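# Return the grip85 gripper to the stand's empty slot

## Task

Hang the adaptive gripper (tool 'grip85') in the one free slot of the tool stand, pushed fully home so it sits completely seated (otherwise the task fails); then unlock it and withdraw the tool changer far from it, leaving the tool behind. While locked on, the tool is treated as part of the arm, and nothing may be pushed or knocked off the table.

## Robot and tools

Robot: a single six-joint arm (uf850) whose last link carries a tool changer. The changer can lock onto two tools kept on a stand: grip50 and grip85 (the adaptive gripper). tool_id in the result tells which one, if any, is on the arm (grip50, grip85 or none).

Frames. Scene frame: origin on the table top right under the arm base, +z up, +y to the left when facing along +x. Everything positional is reported for the centre of the changer's flat face (end_effector_position, metres) with its orientation as end_effector_quat_wxyz (w first). In the face's own frame, +z points out, away from the arm; grippers close along face x. grip85's grip point is 173 mm out along face z when closed (160 mm when fully open). A tool plate mates only one way: the face's -y axis must point toward the open side of the stand fork.

execute_actions takes "actions", a list holding one item or none, plus optional "pictures" (bool). An empty list just reports the state. {"rows": [...], "steps": n} plays 1 to 15 rows, one per control step of 1/30 s, with n at most 15 (default 15); if rows run out, the final row is held. {"steps": n} with no rows is a pause of up to 300 steps, counted from the previous result. A refused call moves nothing.

A row is 14 plain numbers, one list for the single arm: x, y, z (absolute target position of the face centre, metres, scene frame), qw, qx, qy, qz (absolute target orientation, scene frame), then lock, grip50_position, grip50_force_limit, grip50_speed, grip85_position, grip85_force_limit, grip85_speed, each of those seven in [-1, 1]. The pose is a place to go, not an offset. Any target more than 0.6 m from the last reported position along one of the face axes is refused. Each step the commanded pose is trimmed to within 70 mm and 16 degrees of the measured one, so far goals take several calls; after a call the arm only continues to the last trimmed pose. Repeat the desired quaternion in every row rather than copying the possibly drifted reading. lock: positive locks onto a plate lying against the face, negative unlocks, 0 keeps the previous command; each takes about 1 s. Gripper numbers: position +1 fully open, -1 close until blocked; force_limit -1 is about 20 N up to about 235 N (grip85) at +1; speed -1 about 20 mm/s to +1 about 150 mm/s. They matter only when that tool is on and ready.

move: {"target": one 14-number row as above, "speed": m/s from 0.002 to 0.5, default 0.25, rotation capped at twice that in rad/s}. It drives the face in a straight line to that absolute pose over 0.5 to 10 s, turning the short way, without avoiding obstacles. The arm may lag or overshoot the path. Its result adds a move: line: done (settled near target) or off_target, moving, held, fault; limits=paced means the pose was trimmed, limits=held means the clearance check blocked some steps; the distance left to the target is given.

wait: {"seconds": 0 to 10}, sends nothing new.
zoom_image: {"camera": cam_head_left, cam_head_right or cam_wrist, "region": [x0, y0, x1, y1]} in pixels of that camera's full image (head cameras 672x504, wrist 504x504), box at most 504 by 504.
read_manual: {"section": "licences"}, text only.


Result lines: the state line gives face pose and velocities; plate_near, locked, unlocked, in_stand, unlock_refused, tool_id and gripper readings (n/a until the tool is ready). "Hand target" is where the controller is currently driving. "pose unreachable" and HELD mark steps the clearance check altered or blocked. TORQUE FAULT means a joint hit its load limit: the arm backs off, holds 10 s and drops the rest of the call. MOTOR HOT warns from 65 °C; at 80 °C the brakes engage until cooling.

Stand geometry: each slot is a fork with 10 mm tall stops; slots are spaced 180 mm apart. Fork arms sit 40 to 70 mm either side of slot centre along face x, their tips 45 mm toward the open side, their tops 18 mm under a hung plate's face. The changer is 63 mm wide; a contact block sticks out 46 mm on face -y and the lock motor 58 mm on face +y.

Order for stowing grip85: with face -y toward the fork opening, bring the tool level with the free slot but about 20 mm above its hung height (between 10 and 30 mm) and at least 110 mm out from the fork on its open side; slide it in along face +y until centred; lower about 20 mm so the plate drops behind the stops; confirm in_stand reads 1; stay still, send lock -1 and wait for unlocked to read 1. Unlocking anywhere else is refused (unlock_refused 1). Then back the face straight off along its -z, away from the plate, and move well clear.

Avoid: fast or deep contact with the stand (speed and overshoot past contact raise the force), torque faults, long loaded holds that heat motors, and knocking the stand, tools or anything else off the table.

Each tool is called by a JSON object that holds its "fn" and its "kwargs".

## Session

{"fn": "execute_actions", "kwargs": {"actions": []}}

Scene clock: 0.00 s of 6000.00 s.
end_effector_position=(+0.4761, -0.3061, +0.1461) locked=0 unlocked=1 plate_near=0 in_stand=0 unlock_refused=0 tool_id=none grip50_position_measured=n/a grip50_object_status=n/a grip85_position_measured=n/a grip85_object_status=n/a end_effector_quat_wxyz=(+0.020, -0.357, +0.763, -0.538) end_effector_velocity=(+0.000, -0.001, +0.000) end_effector_angular_velocity=(-0.001, -0.001, -0.002)
Joint positions: [-0.159 -1.126 -0.98  -2.339 -1.974 -0.691]
Joint velocities: [-0.     0.001 -0.    -0.    -0.001  0.   ]
Joint torques (N m, as the arm reports them, + toward a larger angle): no reading
Hand target: +0.476, -0.306, +0.146; +0.020, -0.357, +0.763, -0.538

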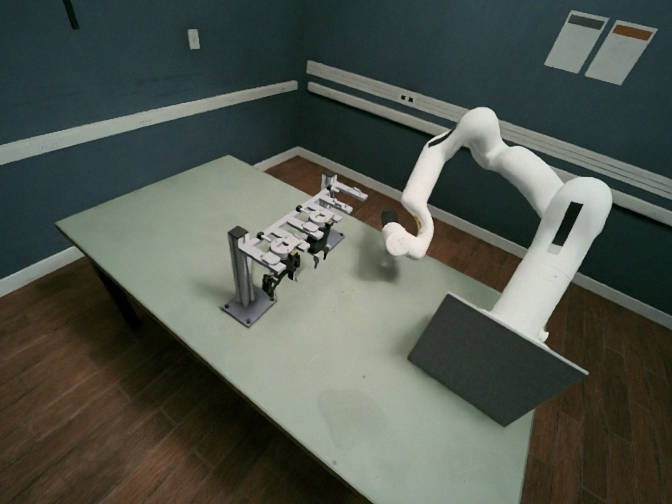

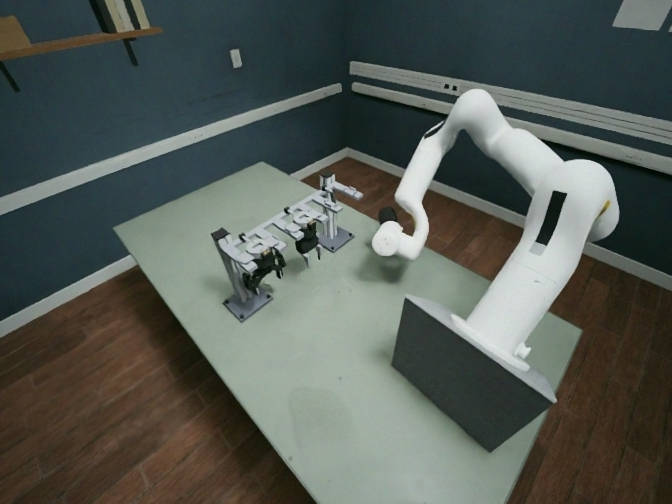

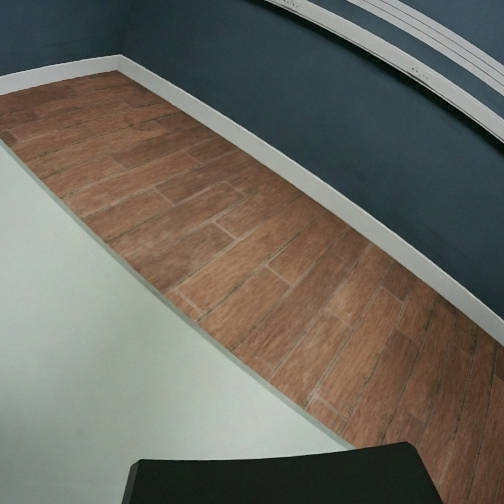

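{"fn": "move", "kwargs": {"target": [0.45,-0.2,0.42,0,0.707,0.707,0,0,0,0,0,0,0,0]}}

{"fn": "zoom_image", "kwargs": {"camera": "cam_head_left", "region": [200,150,440,340]}}

Scene clock: 21.33 s of 6000.00 s.
end_effector_position=(+0.4506, -0.1999, +0.4198) locked=0 unlocked=1 plate_near=0 in_stand=0 unlock_refused=0 tool_id=none grip50_position_measured=n/a grip50_object_status=n/a grip85_position_measured=n/a grip85_object_status=n/a end_effector_quat_wxyz=(+0.001, +0.708, +0.706, -0.001) end_effector_velocity=(+0.000, -0.000, +0.000) end_effector_angular_velocity=(+0.000, -0.001, -0.003)
Joint positions: [ 0.412 -0.518 -0.859 -1.053 -0.964  1.116]
Joint velocities: [-0.     0.001  0.001 -0.001  0.001  0.004]
Joint torques (N m, as the arm reports them, + toward a larger angle): [ 29.44  18.73 -11.17   1.72  -0.12   0.19]
Hand target: +0.451, -0.200, +0.420; +0.001, +0.708, +0.706, -0.001
Off the commanded pose: 0.001 m, 0 deg.
After step 90, 12.83 s passed at rest.
move: done

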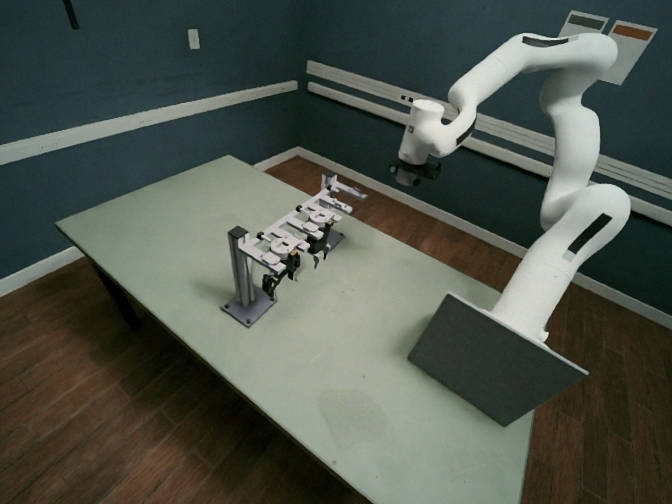

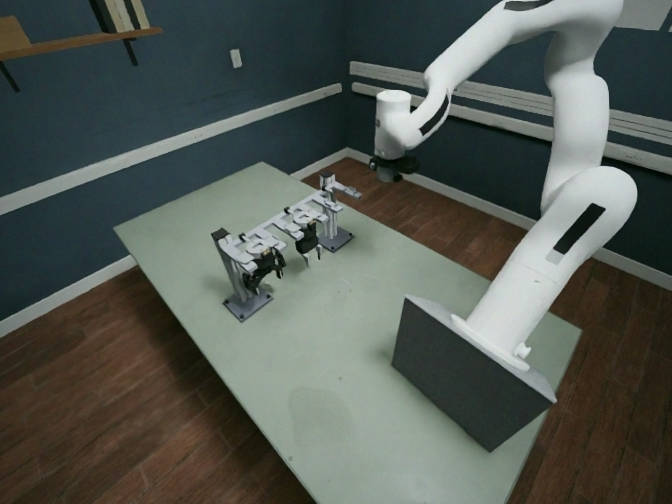

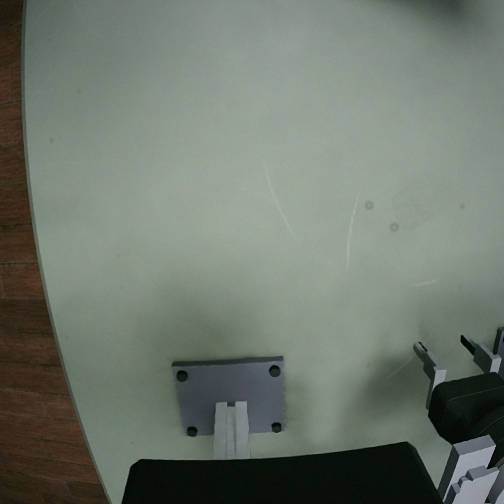

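Region (200, 150, 440, 340) of cam_head_left's 672x504 image, scaled by 2.100, with more detail than that image has; it fills the top 399 rows of this view, and the rest is white.

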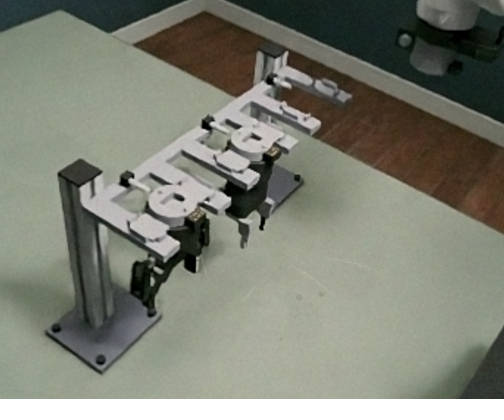

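{"fn": "move", "kwargs": {"target": [0.36,-0.04,0.48,0,0.707,0.707,0,0,0,0,0,0,0,0]}}

Scene clock: 31.50 s of 6000.00 s.
end_effector_position=(+0.3609, -0.0401, +0.4801) locked=0 unlocked=1 plate_near=0 in_stand=0 unlock_refused=0 tool_id=none grip50_position_measured=n/a grip50_object_status=n/a grip85_position_measured=n/a grip85_object_status=n/a end_effector_quat_wxyz=(-0.001, +0.707, +0.707, +0.000) end_effector_velocity=(-0.001, +0.001, +0.000) end_effector_angular_velocity=(+0.000, +0.002, -0.001)
Joint positions: [ 0.793 -0.651 -0.815 -0.821 -0.934  1.355]
Joint velocities: [ 0.002 -0.     0.001  0.003  0.     0.001]
Joint torques (N m, as the arm reports them, + toward a larger angle): [ 23.32  17.59 -14.05   1.41  -0.17   0.17]
Hand target: +0.361, -0.040, +0.480; -0.001, +0.707, +0.707, +0.000
Off the commanded pose: 0.001 m, 0 deg.
After step 90, 5.97 s passed at rest.
move: done

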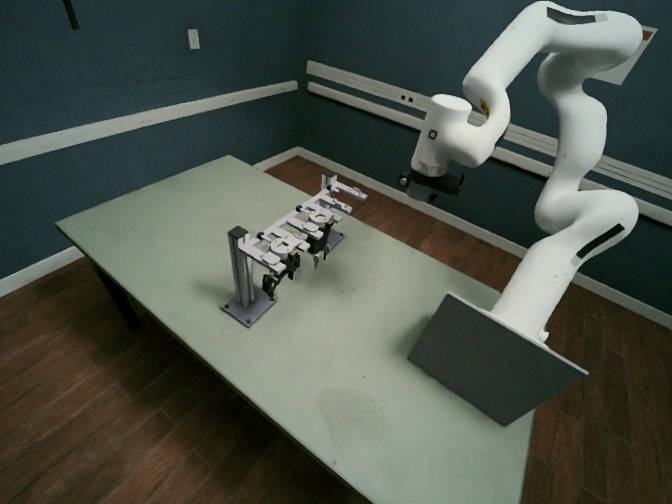

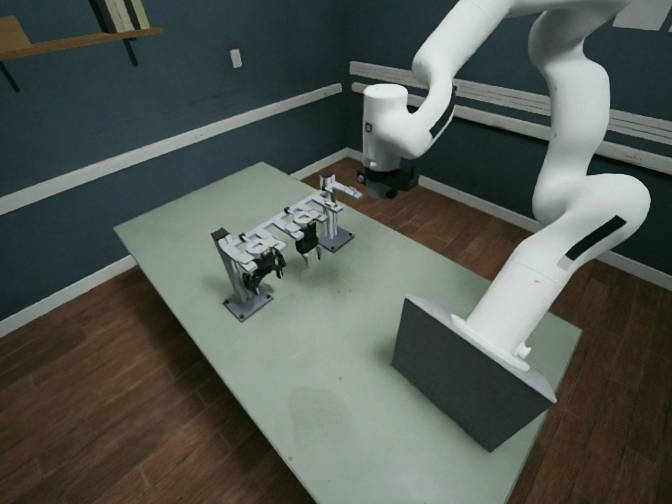

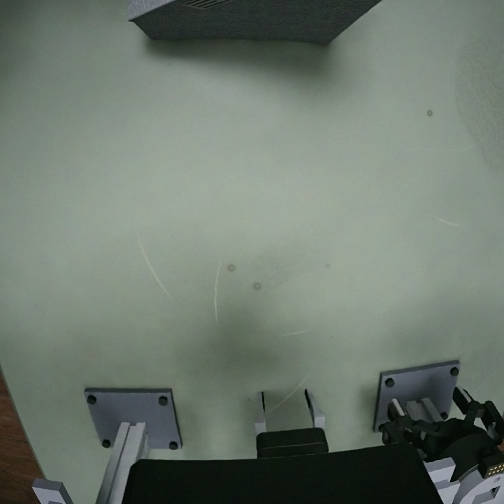

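{"fn": "move", "kwargs": {"target": [0.52,0.16,0.45,0,0.707,0.707,0,0,0,0,0,0,0,0]}}

Scene clock: 46.30 s of 6000.00 s.
end_effector_position=(+0.5209, +0.1592, +0.4504) locked=0 unlocked=1 plate_near=0 in_stand=0 unlock_refused=0 tool_id=none grip50_position_measured=n/a grip50_object_status=n/a grip85_position_measured=n/a grip85_object_status=n/a end_effector_quat_wxyz=(+0.000, +0.707, +0.707, +0.000) end_effector_velocity=(+0.000, +0.001, -0.002) end_effector_angular_velocity=(-0.001, +0.001, +0.002)
Joint positions: [ 0.801 -1.3   -1.598 -0.753 -1.031  1.244]
Joint velocities: [-0.    -0.005 -0.003 -0.     0.    -0.001]
Joint torques (N m, as the arm reports them, + toward a larger angle): [ 34.46  38.59 -14.96   1.32  -0.04   0.22]
Hand target: +0.521, +0.159, +0.450; +0.000, +0.707, +0.707, -0.000
Off the commanded pose: 0.001 m, 0 deg.
After step 90, 10.30 s passed at rest.
move: done

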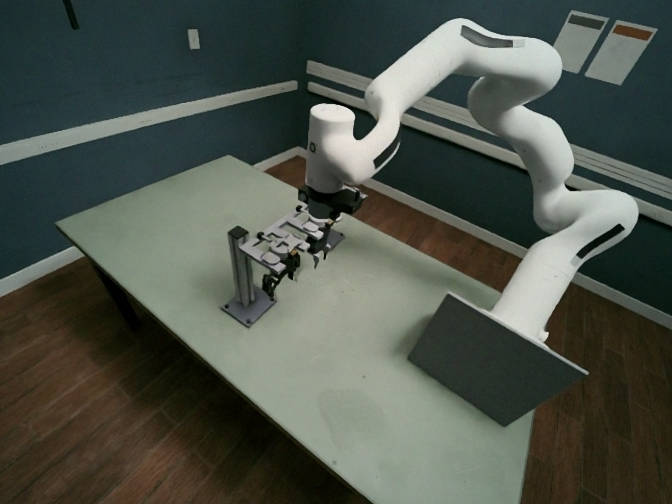

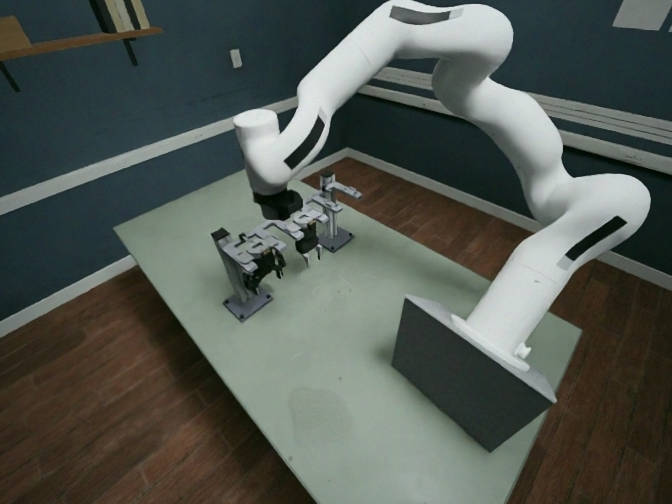

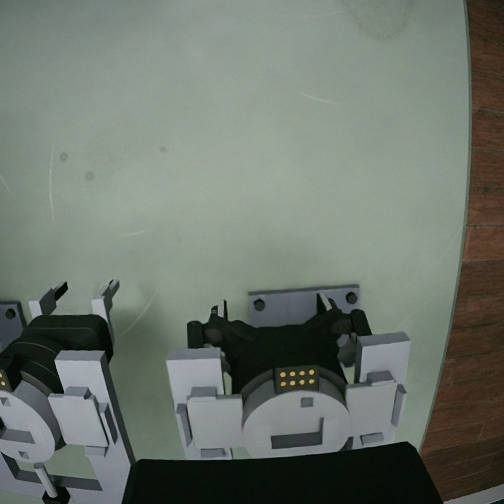

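{"fn": "move", "kwargs": {"target": [0.55,0.184,0.38,0,0.707,0.707,0,0,0,0,0,0,0,0]}}

Scene clock: 61.57 s of 6000.00 s.
end_effector_position=(+0.5502, +0.1839, +0.3806) locked=0 unlocked=1 plate_near=0 in_stand=0 unlock_refused=0 tool_id=none grip50_position_measured=n/a grip50_object_status=n/a grip85_position_measured=n/a grip85_object_status=n/a end_effector_quat_wxyz=(+0.000, +0.707, +0.707, +0.000) end_effector_velocity=(-0.001, -0.000, -0.003) end_effector_angular_velocity=(-0.003, +0.005, +0.000)
Joint positions: [ 0.733 -1.457 -1.731 -0.82  -1.     1.247]
Joint velocities: [-0.003 -0.004 -0.001  0.001 -0.002 -0.001]
Joint torques (N m, as the arm reports them, + toward a larger angle): [ 36.9   40.64 -14.37   1.61  -0.14   0.19]
Hand target: +0.550, +0.184, +0.380; -0.000, +0.707, +0.707, -0.000
Off the commanded pose: 0.001 m, 0 deg.
After step 90, 11.47 s passed at rest.
move: done

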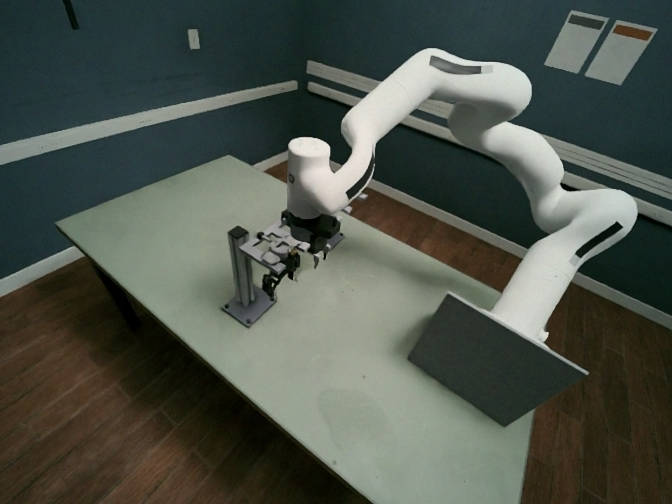

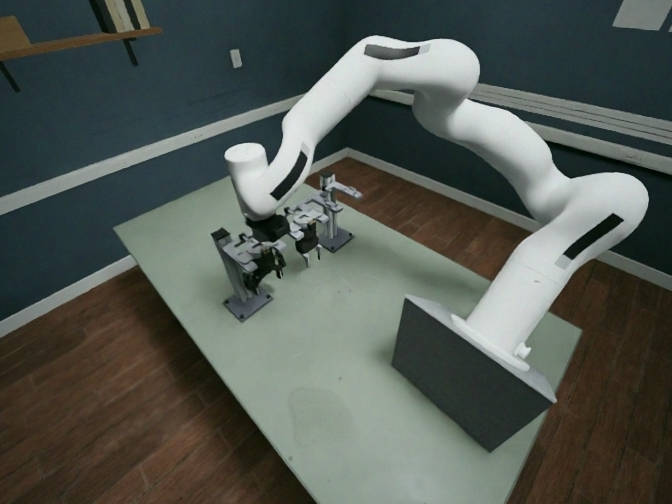

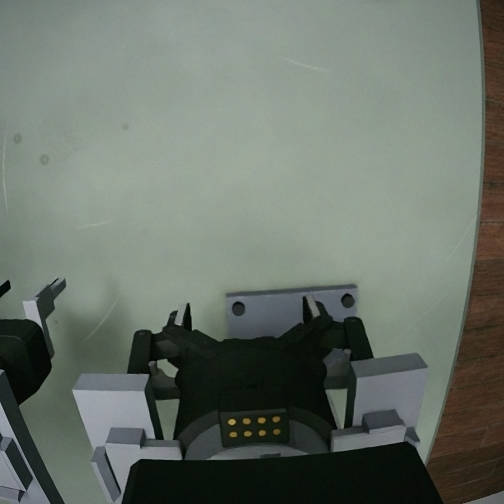

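{"fn": "move", "kwargs": {"target": [0.60,0.179,0.345,0,0.707,0.707,0,0,0,0,0,0,0,0], "speed": 0.06}}

{"fn": "zoom_image", "kwargs": {"camera": "cam_head_right", "region": [200,170,340,300]}}

{"fn": "zoom_image", "kwargs": {"camera": "cam_head_left", "region": [220,170,360,300]}}

Scene clock: 80.37 s of 6000.00 s.
end_effector_position=(+0.6000, +0.1789, +0.3451) locked=0 unlocked=1 plate_near=0 in_stand=0 unlock_refused=0 tool_id=none grip50_position_measured=n/a grip50_object_status=n/a grip85_position_measured=n/a grip85_object_status=n/a end_effector_quat_wxyz=(+0.000, +0.707, +0.707, -0.000) end_effector_velocity=(+0.000, +0.001, -0.001) end_effector_angular_velocity=(-0.000, +0.000, +0.001)
Joint positions: [ 0.658 -1.565 -1.911 -0.849 -1.032  1.166]
Joint velocities: [-0.    -0.002 -0.003 -0.    -0.    -0.001]
Joint torques (N m, as the arm reports them, + toward a larger angle): [ 39.45  43.4  -13.87   1.67  -0.19   0.22]
Hand target: +0.600, +0.179, +0.345; +0.000, +0.707, +0.707, -0.000
Off the commanded pose: 0.000 m, 0 deg.
After step 90, 14.47 s passed at rest.
move: done

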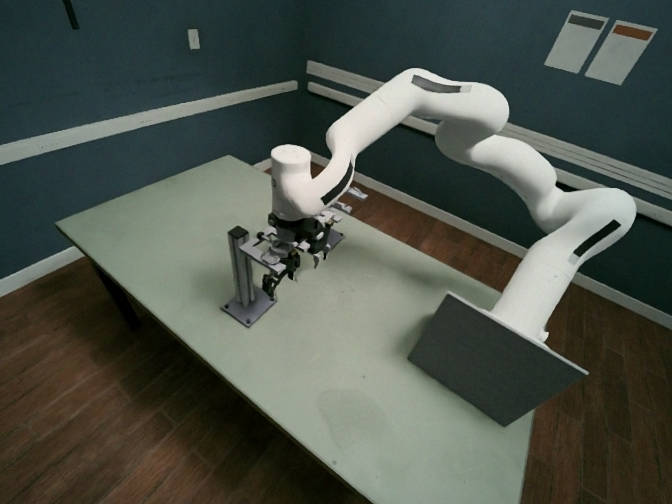

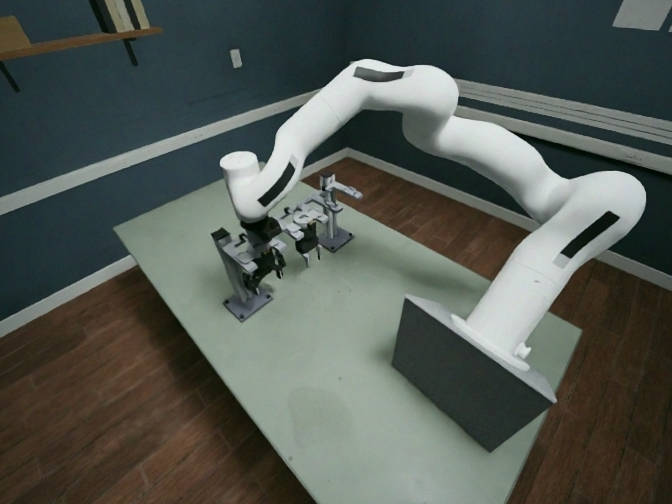

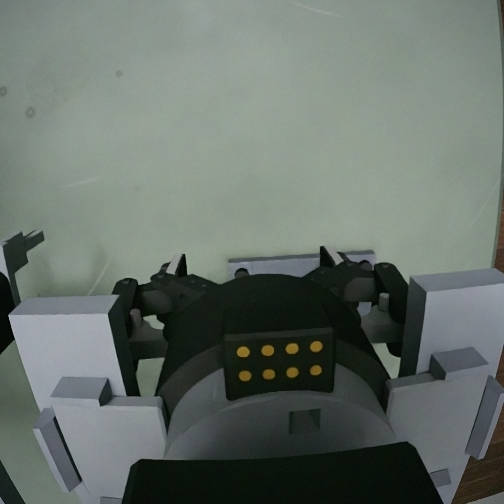

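Region (200, 170, 340, 300) of cam_head_right's 672x504 image, scaled by 3.600, with more detail than that image has; it fills the top 468 rows of this view, and the rest is white.

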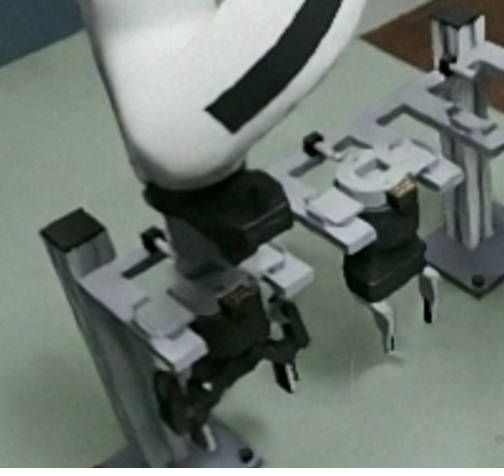

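Region (220, 170, 360, 300) of cam_head_left's 672x504 image, scaled by 3.600, with more detail than that image has; it fills the top 468 rows of this view, and the rest is white.

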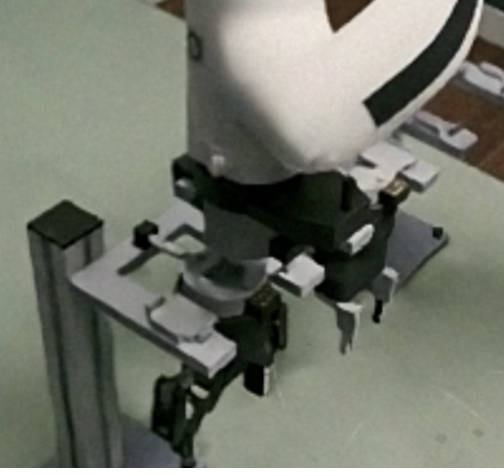

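{"fn": "move", "kwargs": {"target": [0.606,0.182,0.318,0,0.707,0.707,0,0,0,0,0,0,0,0], "speed": 0.02}}

{"fn": "zoom_image", "kwargs": {"camera": "cam_head_left", "region": [250,210,320,280]}}

{"fn": "zoom_image", "kwargs": {"camera": "cam_head_right", "region": [230,210,300,280]}}

Scene clock: 93.70 s of 6000.00 s.
end_effector_position=(+0.6060, +0.1820, +0.3181) locked=0 unlocked=1 plate_near=0 in_stand=0 unlock_refused=0 tool_id=none grip50_position_measured=n/a grip50_object_status=n/a grip85_position_measured=n/a grip85_object_status=n/a end_effector_quat_wxyz=(-0.000, +0.707, +0.707, -0.000) end_effector_velocity=(+0.001, -0.000, +0.000) end_effector_angular_velocity=(+0.001, -0.001, -0.001)
Joint positions: [ 0.631 -1.612 -1.95  -0.874 -1.02   1.166]
Joint velocities: [-0.    -0.    -0.002 -0.     0.    -0.   ]
Joint torques (N m, as the arm reports them, + toward a larger angle): [ 39.17  43.06 -13.47   1.29  -0.19   0.19]
Hand target: +0.606, +0.182, +0.318; -0.000, +0.707, +0.707, -0.000
Off the commanded pose: 0.000 m, 0 deg.
After step 90, 8.73 s passed at rest.
move: done

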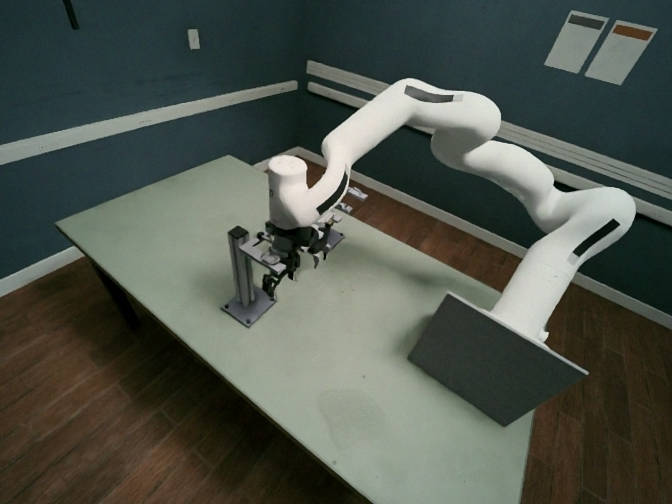

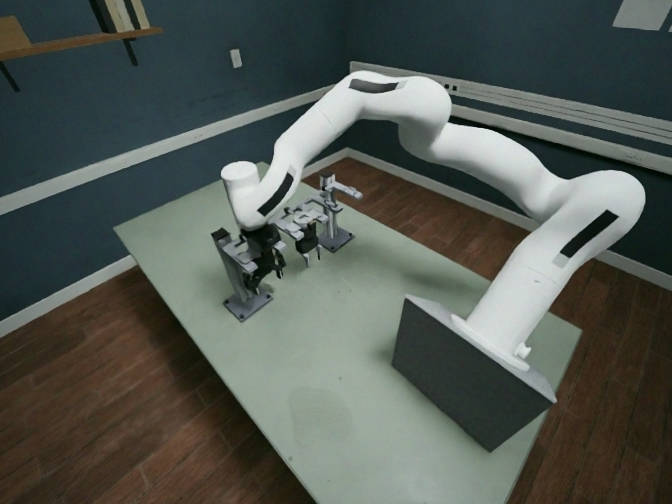

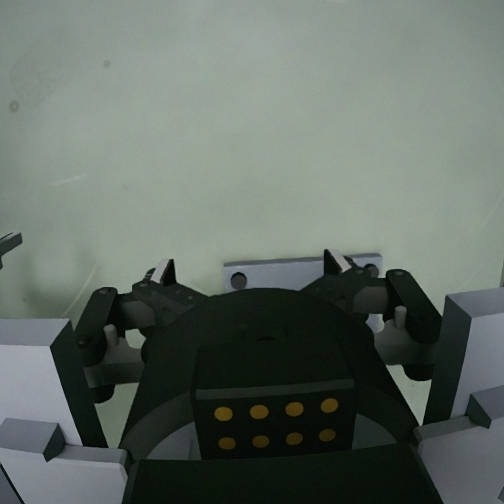

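Region (250, 210, 320, 280) of cam_head_left's 672x504 image, scaled by 7.200, with more detail than that image has.

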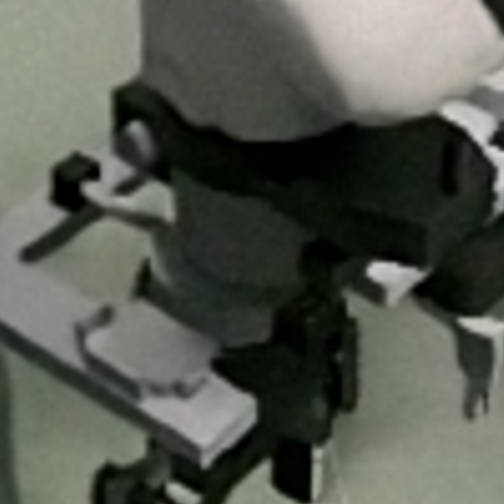

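Region (230, 210, 300, 280) of cam_head_right's 672x504 image, scaled by 7.200, with more detail than that image has.

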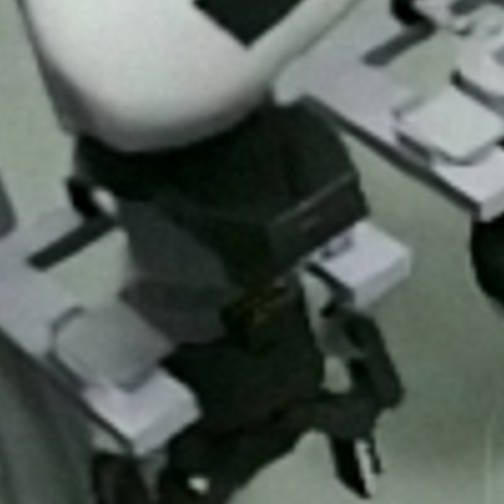

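{"fn": "move", "kwargs": {"target": [0.606,0.183,0.304,0,0.707,0.707,0,0,0,0,0,0,0,0], "speed": 0.006}}

Scene clock: 104.83 s of 6000.00 s.
end_effector_position=(+0.6093, +0.1829, +0.3107) locked=0 unlocked=1 plate_near=0 in_stand=0 unlock_refused=0 tool_id=none grip50_position_measured=n/a grip50_object_status=n/a grip85_position_measured=n/a grip85_object_status=n/a end_effector_quat_wxyz=(+0.002, +0.708, +0.706, +0.005) end_effector_velocity=(+0.001, +0.000, +0.000) end_effector_angular_velocity=(+0.001, -0.001, -0.000)
Joint positions: [ 0.623 -1.624 -1.96  -0.89  -1.009  1.174]
Joint velocities: [-0.    -0.    -0.002 -0.     0.    -0.   ]
Joint torques (N m, as the arm reports them, + toward a larger angle): [5.17 3.14 3.16 0.04 1.2  0.26]
Hand target: +0.606, +0.183, +0.304; -0.000, +0.707, +0.707, +0.000
Off the commanded pose: 0.007 m, 1 deg.
After step 90, 5.57 s passed at rest.
move: off_target

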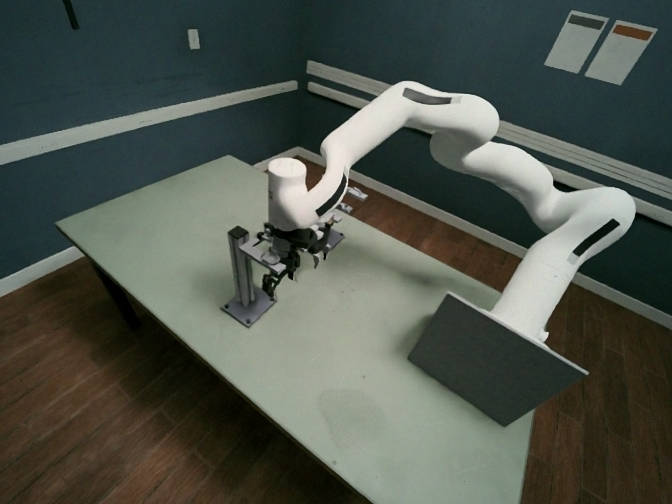

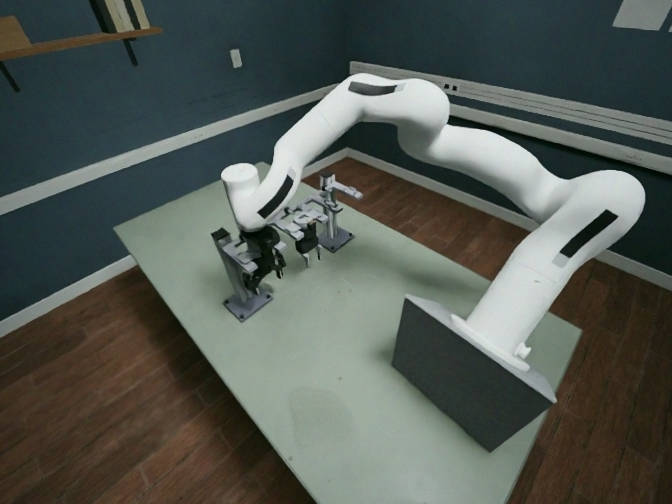

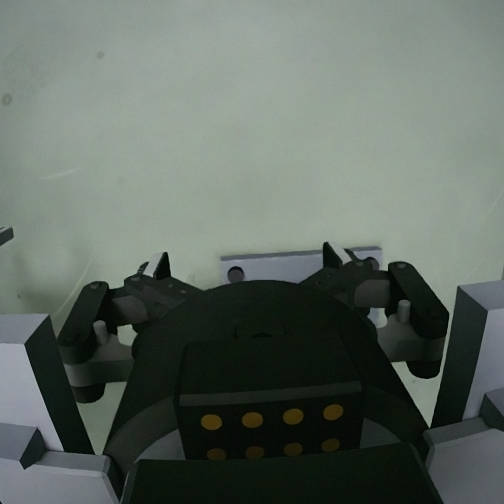

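{"fn": "move", "kwargs": {"target": [0.611,0.183,0.314,0,0.707,0.707,0,0,0,0,0,0,0,0], "speed": 0.01}}

{"fn": "move", "kwargs": {"target": [0.611,0.183,0.307,0,0.707,0.707,0,0,0,0,0,0,0,0], "speed": 0.005}}

{"fn": "zoom_image", "kwargs": {"camera": "cam_head_left", "region": [250,210,320,280]}}

{"fn": "zoom_image", "kwargs": {"camera": "cam_head_right", "region": [230,210,300,280]}}

Scene clock: 116.40 s of 6000.00 s.
end_effector_position=(+0.6103, +0.1831, +0.3128) locked=0 unlocked=1 plate_near=0 in_stand=0 unlock_refused=0 tool_id=none grip50_position_measured=n/a grip50_object_status=n/a grip85_position_measured=n/a grip85_object_status=n/a end_effector_quat_wxyz=(-0.000, +0.707, +0.707, -0.001) end_effector_velocity=(+0.005, -0.000, +0.008) end_effector_angular_velocity=(+0.007, -0.013, -0.007)
Joint positions: [ 0.624 -1.63  -1.976 -0.874 -1.025  1.155]
Joint velocities: [ 0.004  0.006 -0.009 -0.     0.001 -0.   ]
Joint torques (N m, as the arm reports them, + toward a larger angle): [ 40.45  43.67 -12.98   1.5   -0.14   0.31]
Hand target: +0.611, +0.183, +0.314; +0.000, +0.707, +0.707, -0.000
Off the commanded pose: 0.001 m, 0 deg.
After step 90, 7.80 s passed at rest.
move: done

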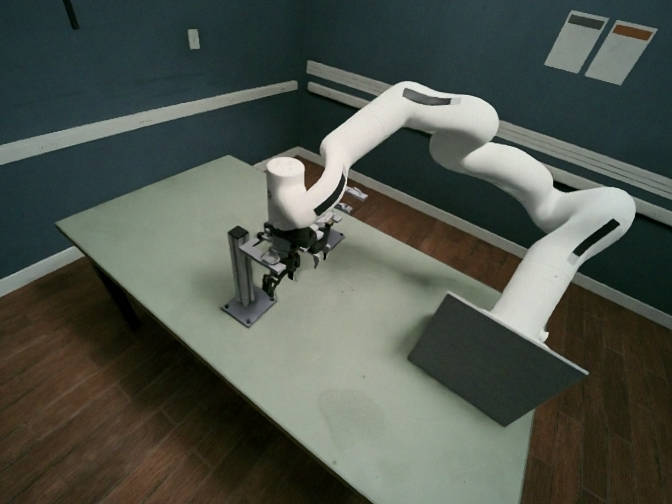

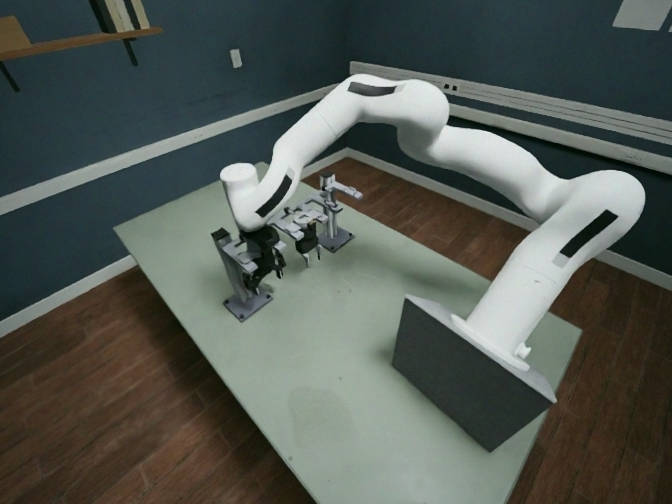

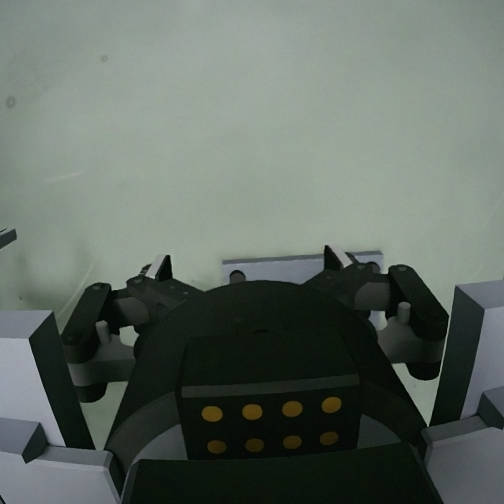

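Scene clock: 117.80 s of 6000.00 s.
end_effector_position=(+0.6119, +0.1831, +0.3098) locked=0 unlocked=1 plate_near=0 in_stand=0 unlock_refused=0 tool_id=none grip50_position_measured=n/a grip50_object_status=n/a grip85_position_measured=n/a grip85_object_status=n/a end_effector_quat_wxyz=(+0.001, +0.707, +0.707, +0.002) end_effector_velocity=(-0.000, +0.001, +0.001) end_effector_angular_velocity=(+0.001, -0.002, +0.002)
Joint positions: [ 0.62  -1.634 -1.979 -0.883 -1.02   1.159]
Joint velocities: [ 0.001  0.001  0.002 -0.     0.002 -0.   ]
Joint torques (N m, as the arm reports them, + toward a larger angle): [11.97 11.81 -1.73  0.65  1.83  0.13]
Hand target: +0.611, +0.183, +0.307; -0.000, +0.707, +0.707, +0.000
Off the commanded pose: 0.003 m, 0 deg.
move: done

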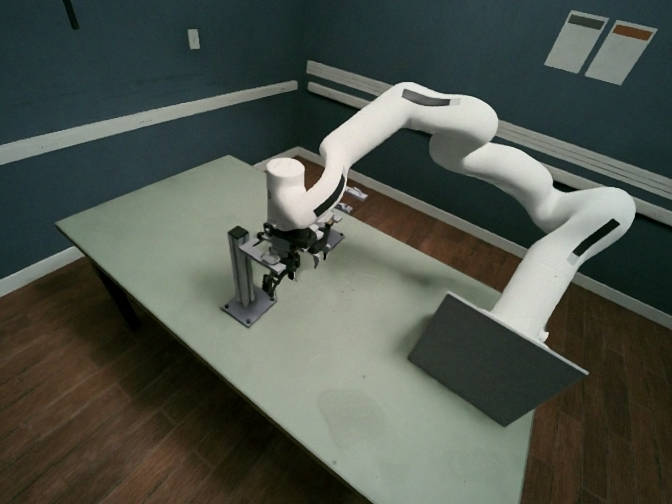

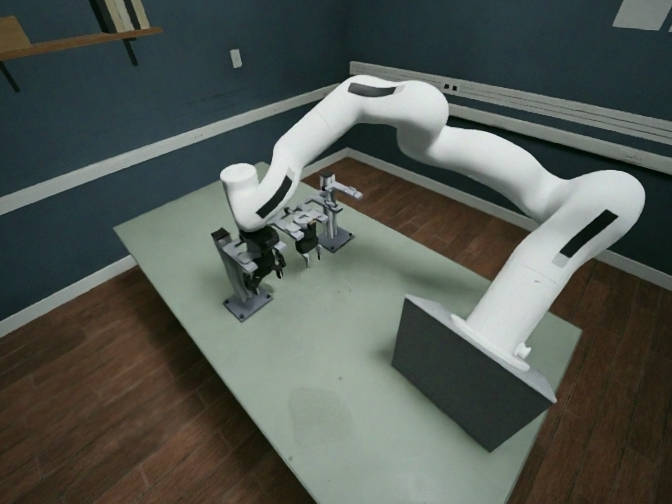

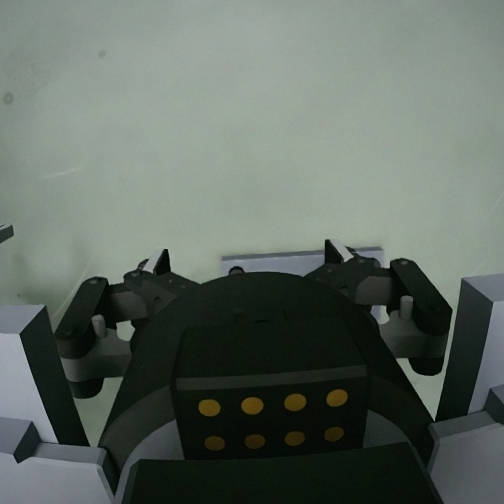

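Region (250, 210, 320, 280) of cam_head_left's 672x504 image, scaled by 7.200, with more detail than that image has.

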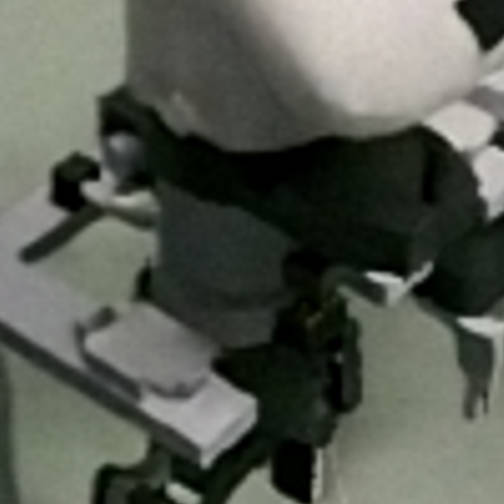

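Region (230, 210, 300, 280) of cam_head_right's 672x504 image, scaled by 7.200, with more detail than that image has.

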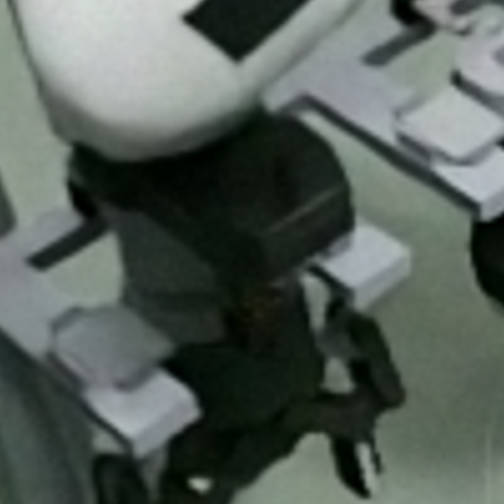

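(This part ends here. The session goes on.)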